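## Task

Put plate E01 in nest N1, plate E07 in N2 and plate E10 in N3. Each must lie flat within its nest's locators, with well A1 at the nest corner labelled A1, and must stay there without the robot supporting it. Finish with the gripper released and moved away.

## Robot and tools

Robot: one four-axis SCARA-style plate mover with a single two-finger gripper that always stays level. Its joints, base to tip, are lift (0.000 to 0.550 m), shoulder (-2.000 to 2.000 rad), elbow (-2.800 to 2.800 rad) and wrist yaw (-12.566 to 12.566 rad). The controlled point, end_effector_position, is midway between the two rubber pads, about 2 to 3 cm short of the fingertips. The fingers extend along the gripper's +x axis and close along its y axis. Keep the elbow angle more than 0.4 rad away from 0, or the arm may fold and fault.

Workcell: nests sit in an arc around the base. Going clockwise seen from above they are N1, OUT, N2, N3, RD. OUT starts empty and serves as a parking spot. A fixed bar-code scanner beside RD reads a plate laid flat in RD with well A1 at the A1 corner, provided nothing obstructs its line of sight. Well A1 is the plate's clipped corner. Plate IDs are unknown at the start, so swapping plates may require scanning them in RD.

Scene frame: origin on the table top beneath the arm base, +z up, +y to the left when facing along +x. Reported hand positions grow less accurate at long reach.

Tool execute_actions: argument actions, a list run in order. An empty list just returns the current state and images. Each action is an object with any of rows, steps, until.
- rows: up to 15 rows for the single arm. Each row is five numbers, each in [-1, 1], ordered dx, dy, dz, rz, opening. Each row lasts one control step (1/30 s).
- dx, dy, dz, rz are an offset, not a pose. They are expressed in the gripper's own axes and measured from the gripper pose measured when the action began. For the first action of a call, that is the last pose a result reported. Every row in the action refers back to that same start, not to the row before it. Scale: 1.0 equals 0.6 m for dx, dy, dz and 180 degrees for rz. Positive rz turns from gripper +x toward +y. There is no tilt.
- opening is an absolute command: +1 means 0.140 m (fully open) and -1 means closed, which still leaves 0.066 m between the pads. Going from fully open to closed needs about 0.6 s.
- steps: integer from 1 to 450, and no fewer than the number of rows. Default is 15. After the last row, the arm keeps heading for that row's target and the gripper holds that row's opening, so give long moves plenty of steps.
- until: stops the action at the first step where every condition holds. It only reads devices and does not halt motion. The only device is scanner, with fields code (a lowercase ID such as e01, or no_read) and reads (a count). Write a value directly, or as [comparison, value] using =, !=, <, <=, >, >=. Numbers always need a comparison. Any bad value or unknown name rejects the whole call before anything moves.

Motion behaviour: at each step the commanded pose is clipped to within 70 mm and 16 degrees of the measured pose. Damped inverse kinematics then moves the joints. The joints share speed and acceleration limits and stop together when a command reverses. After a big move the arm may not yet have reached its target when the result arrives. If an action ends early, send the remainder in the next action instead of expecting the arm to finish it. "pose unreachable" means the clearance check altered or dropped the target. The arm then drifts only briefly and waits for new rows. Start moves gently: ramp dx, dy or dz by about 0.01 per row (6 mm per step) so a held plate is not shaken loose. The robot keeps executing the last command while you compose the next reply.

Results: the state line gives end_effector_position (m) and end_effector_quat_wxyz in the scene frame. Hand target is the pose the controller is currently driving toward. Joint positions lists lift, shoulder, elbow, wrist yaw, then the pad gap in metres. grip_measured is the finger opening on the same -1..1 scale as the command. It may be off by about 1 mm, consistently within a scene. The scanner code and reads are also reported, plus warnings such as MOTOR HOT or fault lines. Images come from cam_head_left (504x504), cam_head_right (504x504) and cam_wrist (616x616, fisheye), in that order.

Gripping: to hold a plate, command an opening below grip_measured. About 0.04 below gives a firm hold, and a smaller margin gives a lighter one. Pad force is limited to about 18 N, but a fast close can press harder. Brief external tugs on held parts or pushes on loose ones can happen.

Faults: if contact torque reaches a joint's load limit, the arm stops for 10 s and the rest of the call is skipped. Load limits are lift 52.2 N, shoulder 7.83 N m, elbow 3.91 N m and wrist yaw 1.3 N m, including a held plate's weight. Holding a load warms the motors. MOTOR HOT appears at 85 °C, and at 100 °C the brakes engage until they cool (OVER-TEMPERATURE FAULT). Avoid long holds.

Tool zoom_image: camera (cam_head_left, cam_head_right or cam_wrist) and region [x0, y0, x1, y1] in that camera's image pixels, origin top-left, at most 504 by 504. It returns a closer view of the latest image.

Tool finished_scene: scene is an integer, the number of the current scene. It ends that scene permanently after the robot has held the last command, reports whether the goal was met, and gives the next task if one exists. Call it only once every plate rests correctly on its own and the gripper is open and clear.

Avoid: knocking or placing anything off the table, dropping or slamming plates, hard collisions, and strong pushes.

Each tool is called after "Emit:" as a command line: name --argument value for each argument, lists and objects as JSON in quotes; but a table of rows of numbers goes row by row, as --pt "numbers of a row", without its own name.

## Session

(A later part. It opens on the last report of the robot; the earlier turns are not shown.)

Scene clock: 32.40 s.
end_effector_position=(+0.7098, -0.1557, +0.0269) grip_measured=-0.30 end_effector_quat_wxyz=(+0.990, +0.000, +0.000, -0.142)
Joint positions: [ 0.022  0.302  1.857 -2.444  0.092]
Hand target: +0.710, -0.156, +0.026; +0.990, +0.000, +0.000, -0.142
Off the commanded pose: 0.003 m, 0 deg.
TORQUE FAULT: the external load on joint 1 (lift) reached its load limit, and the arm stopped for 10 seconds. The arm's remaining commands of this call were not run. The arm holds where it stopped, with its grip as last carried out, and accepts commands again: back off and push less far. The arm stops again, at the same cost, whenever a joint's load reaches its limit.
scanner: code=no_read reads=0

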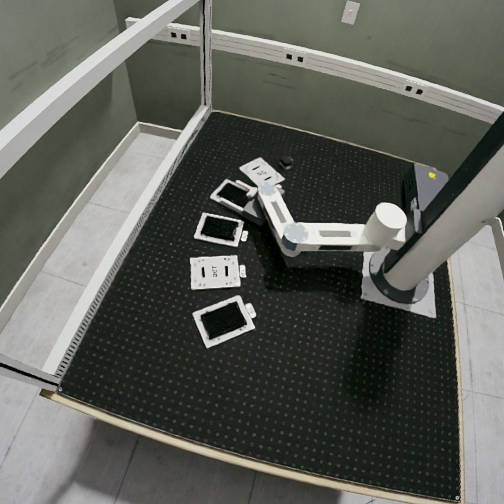

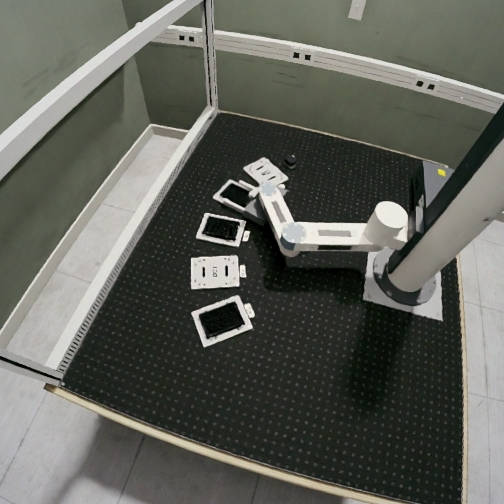

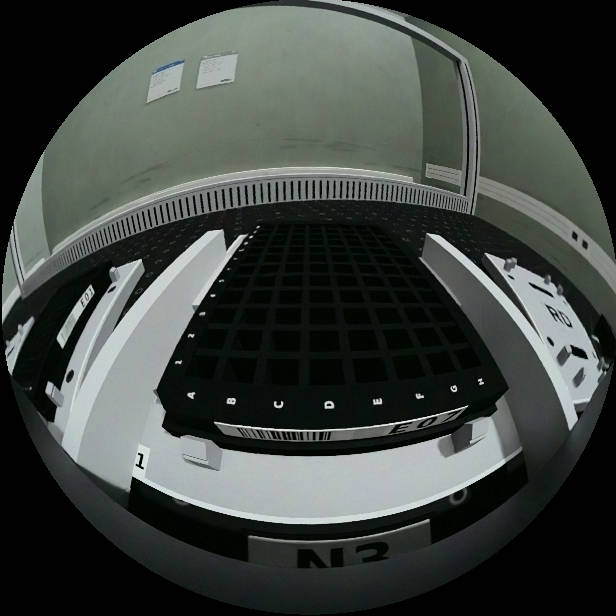

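Emit:
execute_actions --actions '[{"rows":[[-0.0006,0,-0.004,0,-0.51],[-0.0006,0,-0.008,0,-0.51],[-0.0006,0,-0.011,0,-0.51],[-0.0006,0,-0.014,0,-0.51],[-0.0006,0,-0.017,0,-0.51],[-0.0006,0,-0.0195,0,-0.51]],"steps":14},{"rows":[[0,0,0,0,-0.15]],"steps":9}]'

Emit:
execute_actions --actions '[{"rows":[[0,0,0.04,0,0.1]],"steps":10},{"rows":[[-0.07,0.31,0,0.103,0.1]],"steps":28}]'

Scene clock: 65.77 s.
end_effector_position=(+0.7162, -0.1558, +0.0294) grip_measured=-0.15 end_effector_quat_wxyz=(+0.990, +0.000, +0.000, -0.141)
Joint positions: [ 0.024  0.288  1.897 -2.467  0.097]
Hand target: +0.716, -0.156, +0.029; +0.990, +0.000, +0.000, -0.141
Off the commanded pose: 0.000 m, 0 deg.
scanner: code=no_read reads=0

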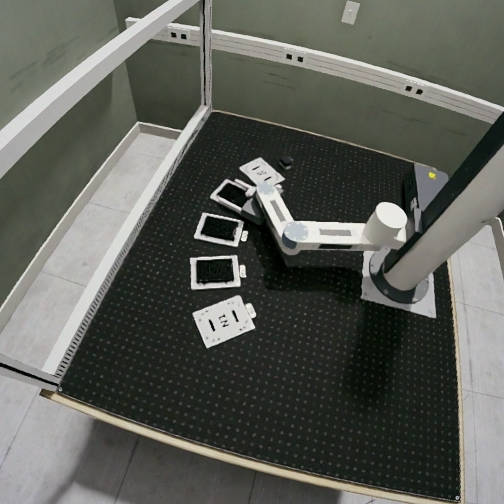

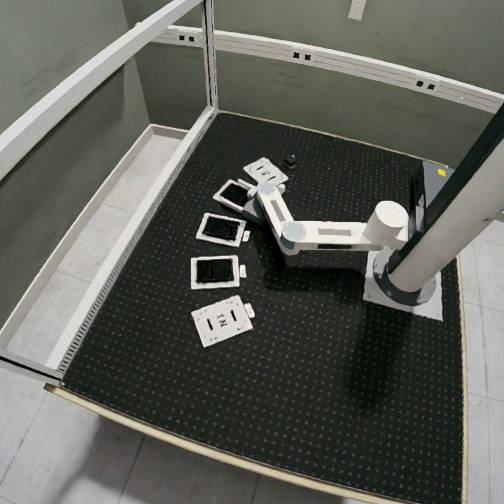

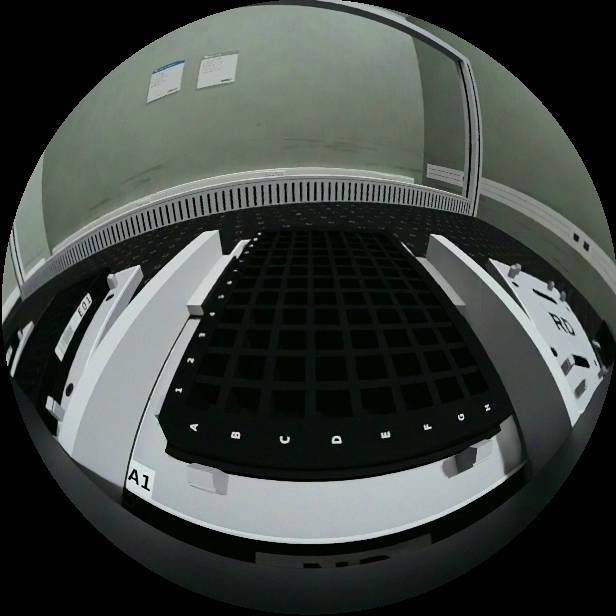

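Scene clock: 67.03 s.
end_effector_position=(+0.7276, +0.0347, +0.0535) grip_measured=+0.10 end_effector_quat_wxyz=(+1.000, +0.000, +0.000, +0.021)
Joint positions: [ 0.048  0.664  1.836 -2.458  0.107]
Hand target: +0.728, +0.035, +0.054; +1.000, +0.000, +0.000, +0.021
Off the commanded pose: 0.000 m, 0 deg.
scanner: code=no_read reads=0

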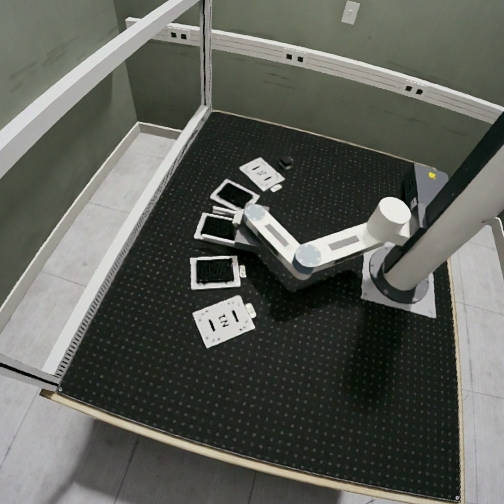

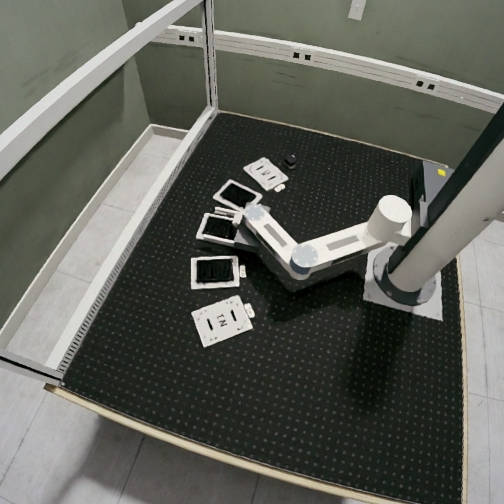

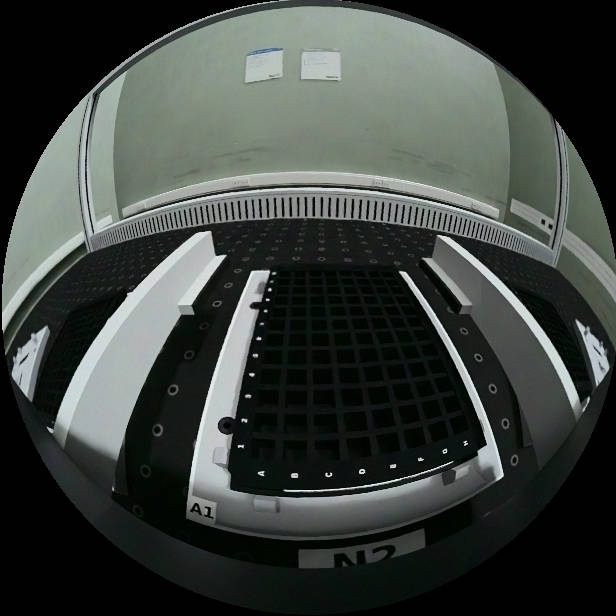

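Emit:
execute_actions --actions '[{"rows":[[-0.005,-0.015,0,0.002,0.1],[-0.005,-0.015,0,0.002,0.1],[-0.005,-0.015,0,0.002,0.1],[-0.005,-0.015,-0.0202,0.002,0.1]],"steps":14}]'

Scene clock: 70.57 s.
end_effector_position=(+0.7250, +0.0254, +0.0413) grip_measured=+0.10 end_effector_quat_wxyz=(+1.000, +0.000, +0.000, +0.024)
Joint positions: [ 0.036  0.649  1.815 -2.417  0.107]
Hand target: +0.725, +0.026, +0.041; +1.000, +0.000, +0.000, +0.024
Off the commanded pose: 0.000 m, 0 deg.
scanner: code=no_read reads=0

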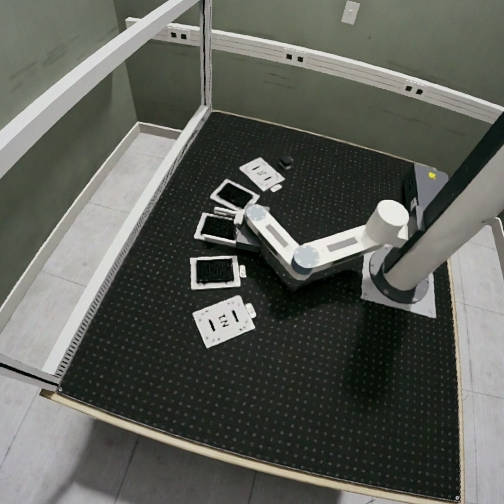

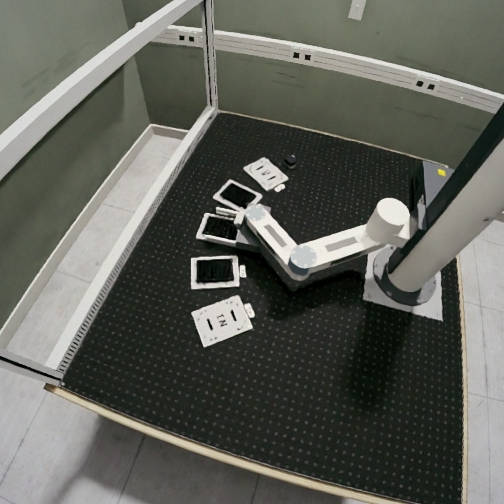

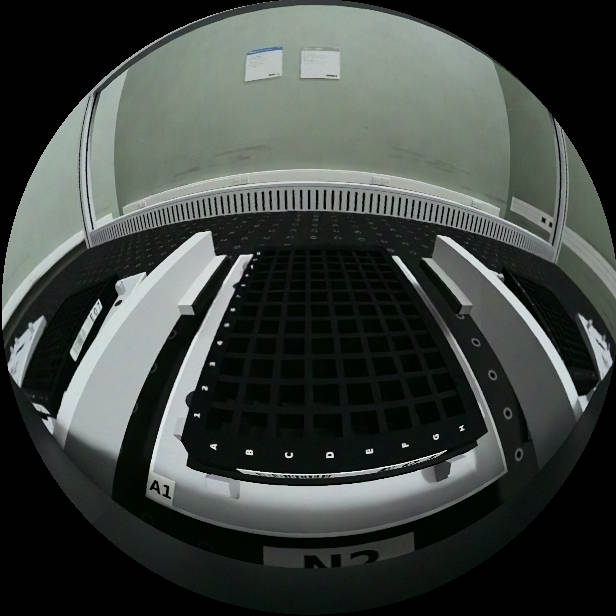

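Slightly more ccw and left.

Emit:
execute_actions --actions '[{"rows":[[0,0.002,-0.01,0.003,-0.1],[0,0.002,-0.02,0.003,-0.3]],"steps":12},{"rows":[[0,0,0,0,-0.38],[0,0,0,0,-0.43],[0,0,0,0,-0.46],[0,0,0,0,-0.48],[0,0,0,0,-0.5],[0,0,0,0,-0.51]],"steps":12}]'

Scene clock: 74.40 s.
end_effector_position=(+0.7249, +0.0266, +0.0293) grip_measured=-0.46 end_effector_quat_wxyz=(+1.000, +0.000, +0.000, +0.028)
Joint positions: [ 0.024  0.649  1.815 -2.407  0.086]
Hand target: +0.725, +0.027, +0.029; +1.000, +0.000, +0.000, +0.028
Off the commanded pose: 0.000 m, 0 deg.
scanner: code=no_read reads=0

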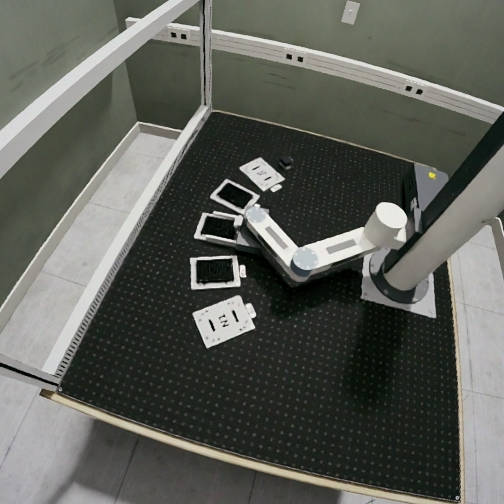

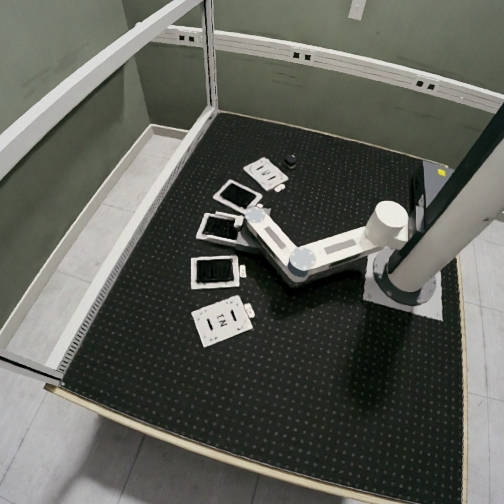

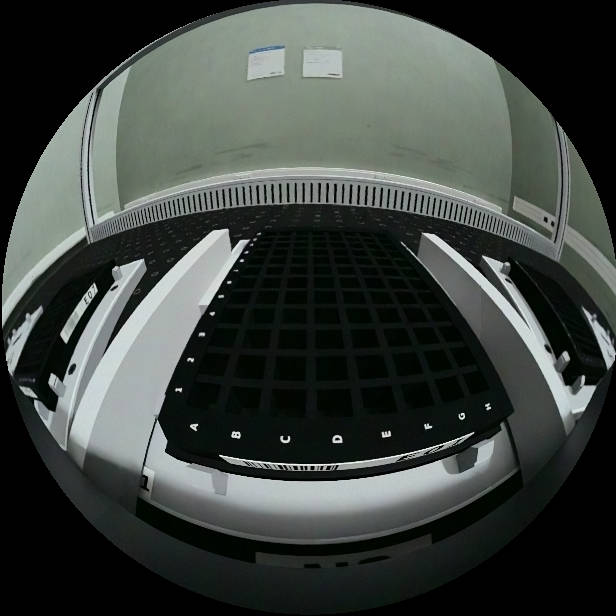

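Emit:
execute_actions --actions '[{"rows":[[0,0,0.005,0,-0.51],[0,0,0.015,0,-0.51],[0,0,0.03,0,-0.51],[0,0,0.045,0,-0.51],[0,0,0.06,0,-0.51],[0,0,0.06,0,-0.51],[0,0,0.06,0,-0.51],[0,0,0.06,0,-0.51],[0,0,0.06,0,-0.51],[0,0,0.06,0,-0.51],[0,0.01,0.06,0.004,-0.51],[-0.01,0.03,0.06,0.01,-0.51],[-0.02,0.06,0.06,0.02,-0.51],[-0.03,0.1,0.06,0.035,-0.51],[-0.1724,0.5882,0.06,0.2028,-0.51]],"steps":52},{"rows":[[0,0,-0.01,0,-0.51],[0,0,-0.025,0,-0.51],[0,0,-0.04,0,-0.51]],"steps":12}]'

Scene clock: 80.43 s.
end_effector_position=(+0.6016, +0.3730, +0.0412) grip_measured=-0.46 end_effector_quat_wxyz=(+0.941, +0.000, +0.000, +0.340)
Joint positions: [ 0.036  1.283  1.921 -2.511  0.086]
Hand target: +0.602, +0.373, +0.041; +0.941, +0.000, +0.000, +0.340
Off the commanded pose: 0.000 m, 0 deg.
scanner: code=no_read reads=0

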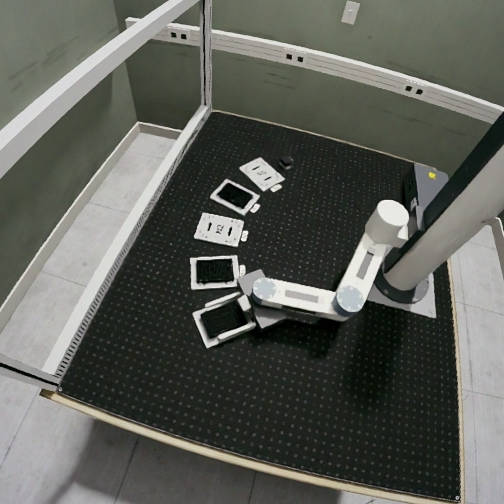

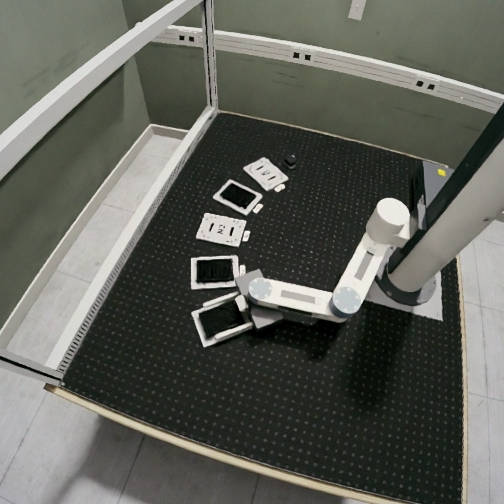

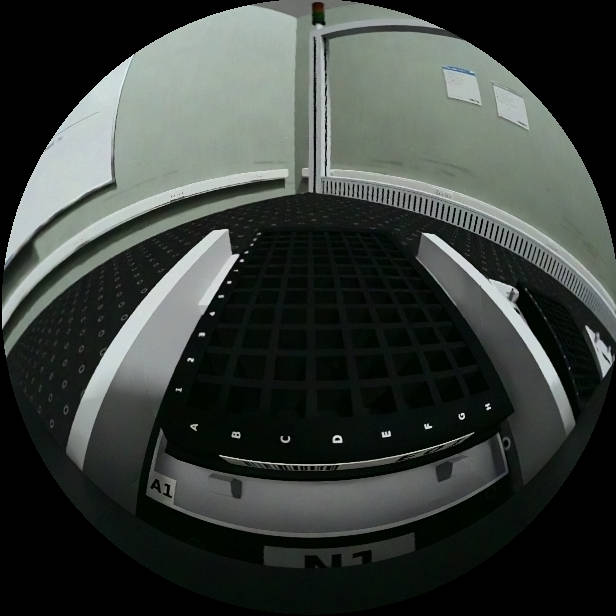

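Emit:
execute_actions --actions '[{"rows":[[0,0,-0.004,0,-0.51],[0,0,-0.008,0,-0.51],[0,0,-0.011,0,-0.51],[0,0,-0.014,0,-0.51],[0,0,-0.017,0,-0.51],[0,0,-0.0195,0,-0.51]],"steps":14},{"rows":[[0,0,0,0,-0.15]],"steps":9}]'

Emit:
execute_actions --actions '[{"rows":[[0,0,0.04,0,-0.15]],"steps":11},{"rows":[[-0.0683,-0.2986,0,-0.1041,-0.2]],"steps":28},{"rows":[[0,0,-0.02,0,-0.25],[0,0,-0.04,0,-0.3]],"steps":13},{"rows":[[0,0,0,0,-0.38],[0,0,0,0,-0.43],[0,0,0,0,-0.46],[0,0,0,0,-0.48],[0,0,0,0,-0.5],[0,0,0,0,-0.51]],"steps":12}]'

Scene clock: 85.03 s.
end_effector_position=(+0.6016, +0.3730, +0.0294) grip_measured=-0.15 end_effector_quat_wxyz=(+0.941, +0.000, +0.000, +0.340)
Joint positions: [ 0.024  1.283  1.921 -2.511  0.097]
Hand target: +0.602, +0.373, +0.029; +0.941, +0.000, +0.000, +0.340
Off the commanded pose: 0.000 m, 0 deg.
scanner: code=no_read reads=0

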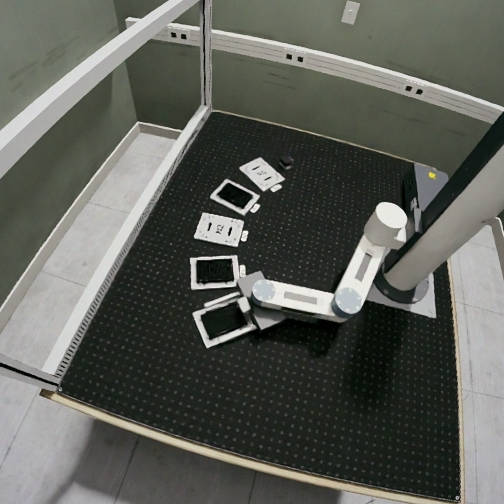

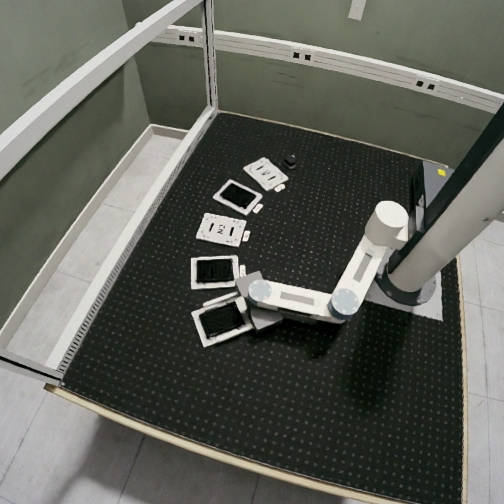

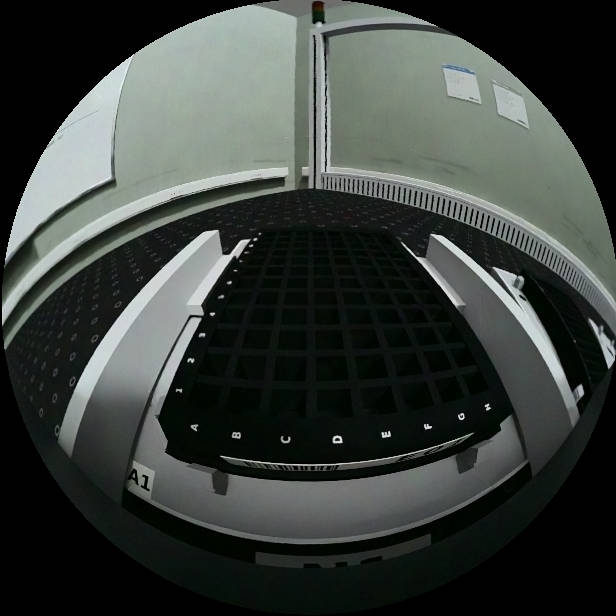

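Scene clock: 87.17 s.
end_effector_position=(+0.6846, +0.2091, +0.0294) grip_measured=-0.46 end_effector_quat_wxyz=(+0.983, +0.000, +0.000, +0.182)
Joint positions: [ 0.024  0.999  1.818 -2.45   0.086]
Hand target: +0.685, +0.209, +0.029; +0.983, +0.000, +0.000, +0.182
Off the commanded pose: 0.000 m, 0 deg.
scanner: code=no_read reads=0

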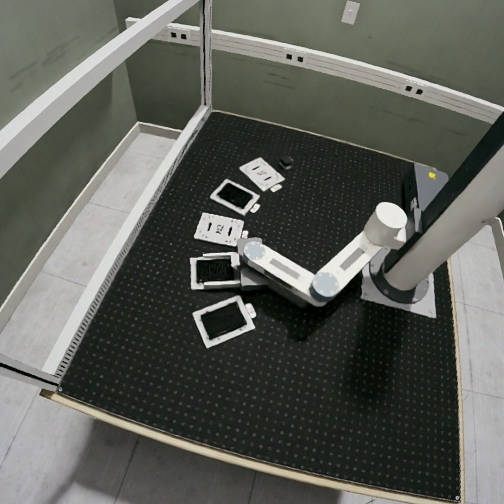

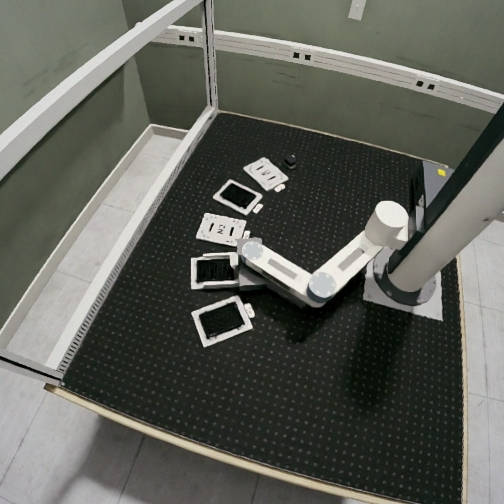

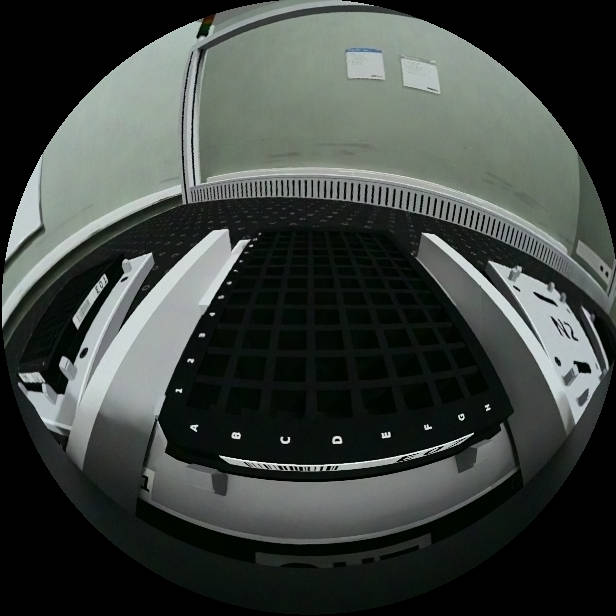

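Emit:
zoom_image --camera "cam_wrist" --region '[40, 250, 160, 350]'

Emit:
execute_actions --actions '[{"rows":[[0,0,0.005,0,-0.51],[0,0,0.015,0,-0.51],[0,0,0.025,0,-0.51],[0,0,0.025,0,-0.51],[0,0,0.025,0,-0.51],[0,0,0.025,0,-0.51],[0,0,0.025,0,-0.51],[0,0,0.025,0,-0.51],[0,-0.01,0.025,-0.004,-0.51],[0,-0.03,0.025,-0.01,-0.51],[-0.01,-0.06,0.025,-0.02,-0.51],[-0.015,-0.1,0.025,-0.035,-0.51],[-0.046,-0.3082,0.02,-0.0985,-0.51]],"steps":40}]'

Region (40, 250, 160, 350) of cam_wrist's 616x616 image, scaled by 4.200, with more detail than that image has.

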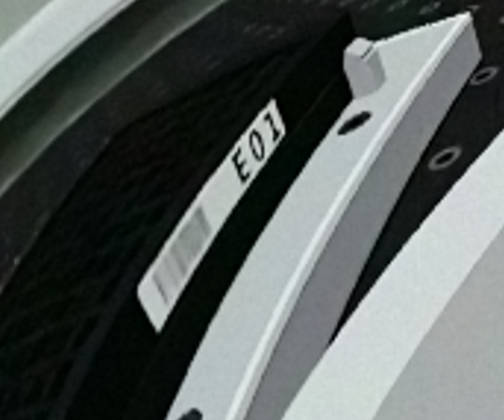

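Scene clock: 92.03 s.
end_effector_position=(+0.7252, +0.0265, +0.0415) grip_measured=-0.46 end_effector_quat_wxyz=(+1.000, +0.000, +0.000, +0.029)
Joint positions: [ 0.036  0.647  1.818 -2.407  0.086]
Hand target: +0.725, +0.027, +0.041; +1.000, +0.000, +0.000, +0.029
Off the commanded pose: 0.000 m, 0 deg.
scanner: code=no_read reads=0

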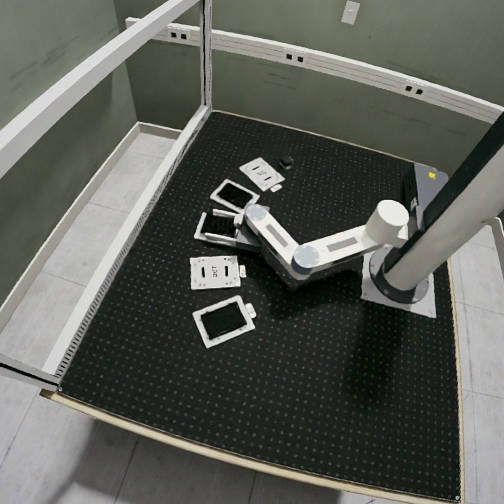

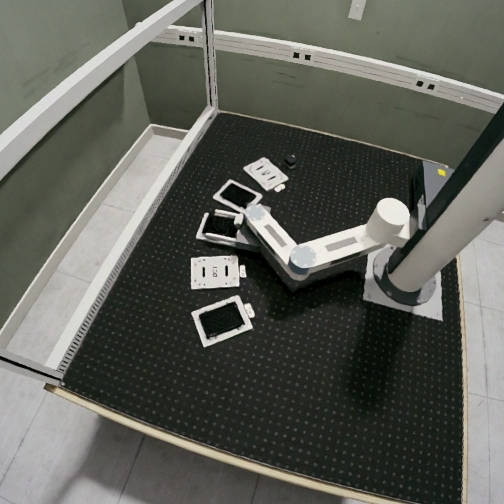

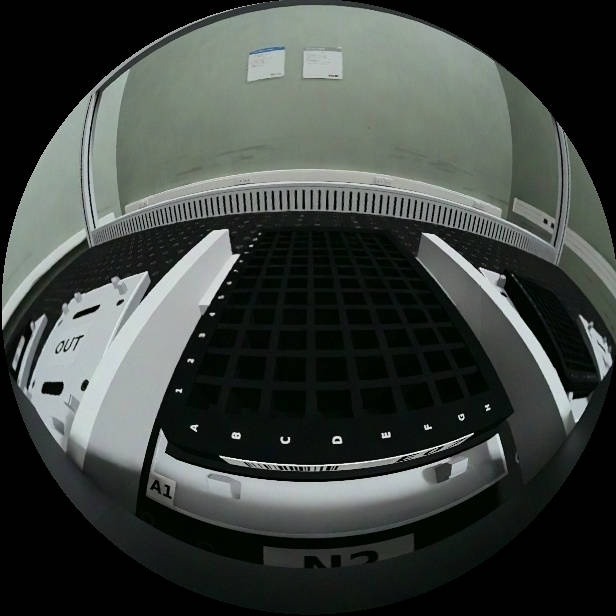

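Emit:
execute_actions --actions '[{"rows":[[0,0,-0.004,0,-0.51],[0,0,-0.008,0,-0.51],[0,0,-0.011,0,-0.51],[0,0,-0.014,0,-0.51],[0,0,-0.017,0,-0.51],[0,0,-0.0198,0,-0.51]],"steps":14},{"rows":[[0,0,0,0,-0.15]],"steps":9},{"rows":[[0,0,0.05,0,0]],"steps":8},{"rows":[[-0.25,0,0.1,0,1]],"steps":22}]'

Scene clock: 96.17 s.
end_effector_position=(+0.5755, +0.0178, +0.1196) grip_measured=+1.00 end_effector_quat_wxyz=(+1.000, +0.000, +0.000, +0.029)
Joint positions: [ 0.115  0.954  1.041 -1.938  0.14 ]
Hand target: +0.576, +0.018, +0.120; +1.000, +0.000, +0.000, +0.029
Off the commanded pose: 0.000 m, 0 deg.
scanner: code=no_read reads=0

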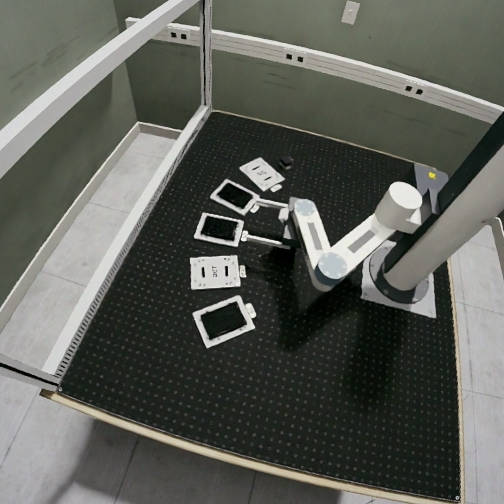

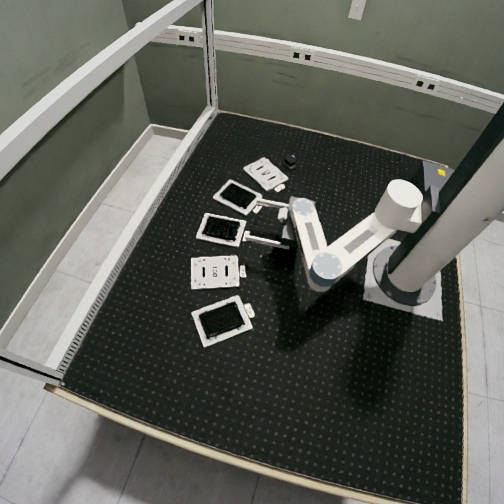

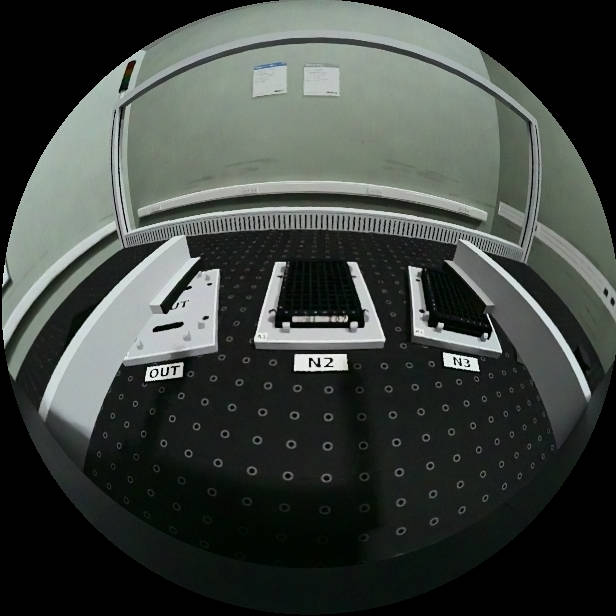

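Emit:
finished_scene --scene 1

The scene is finished: the task was done.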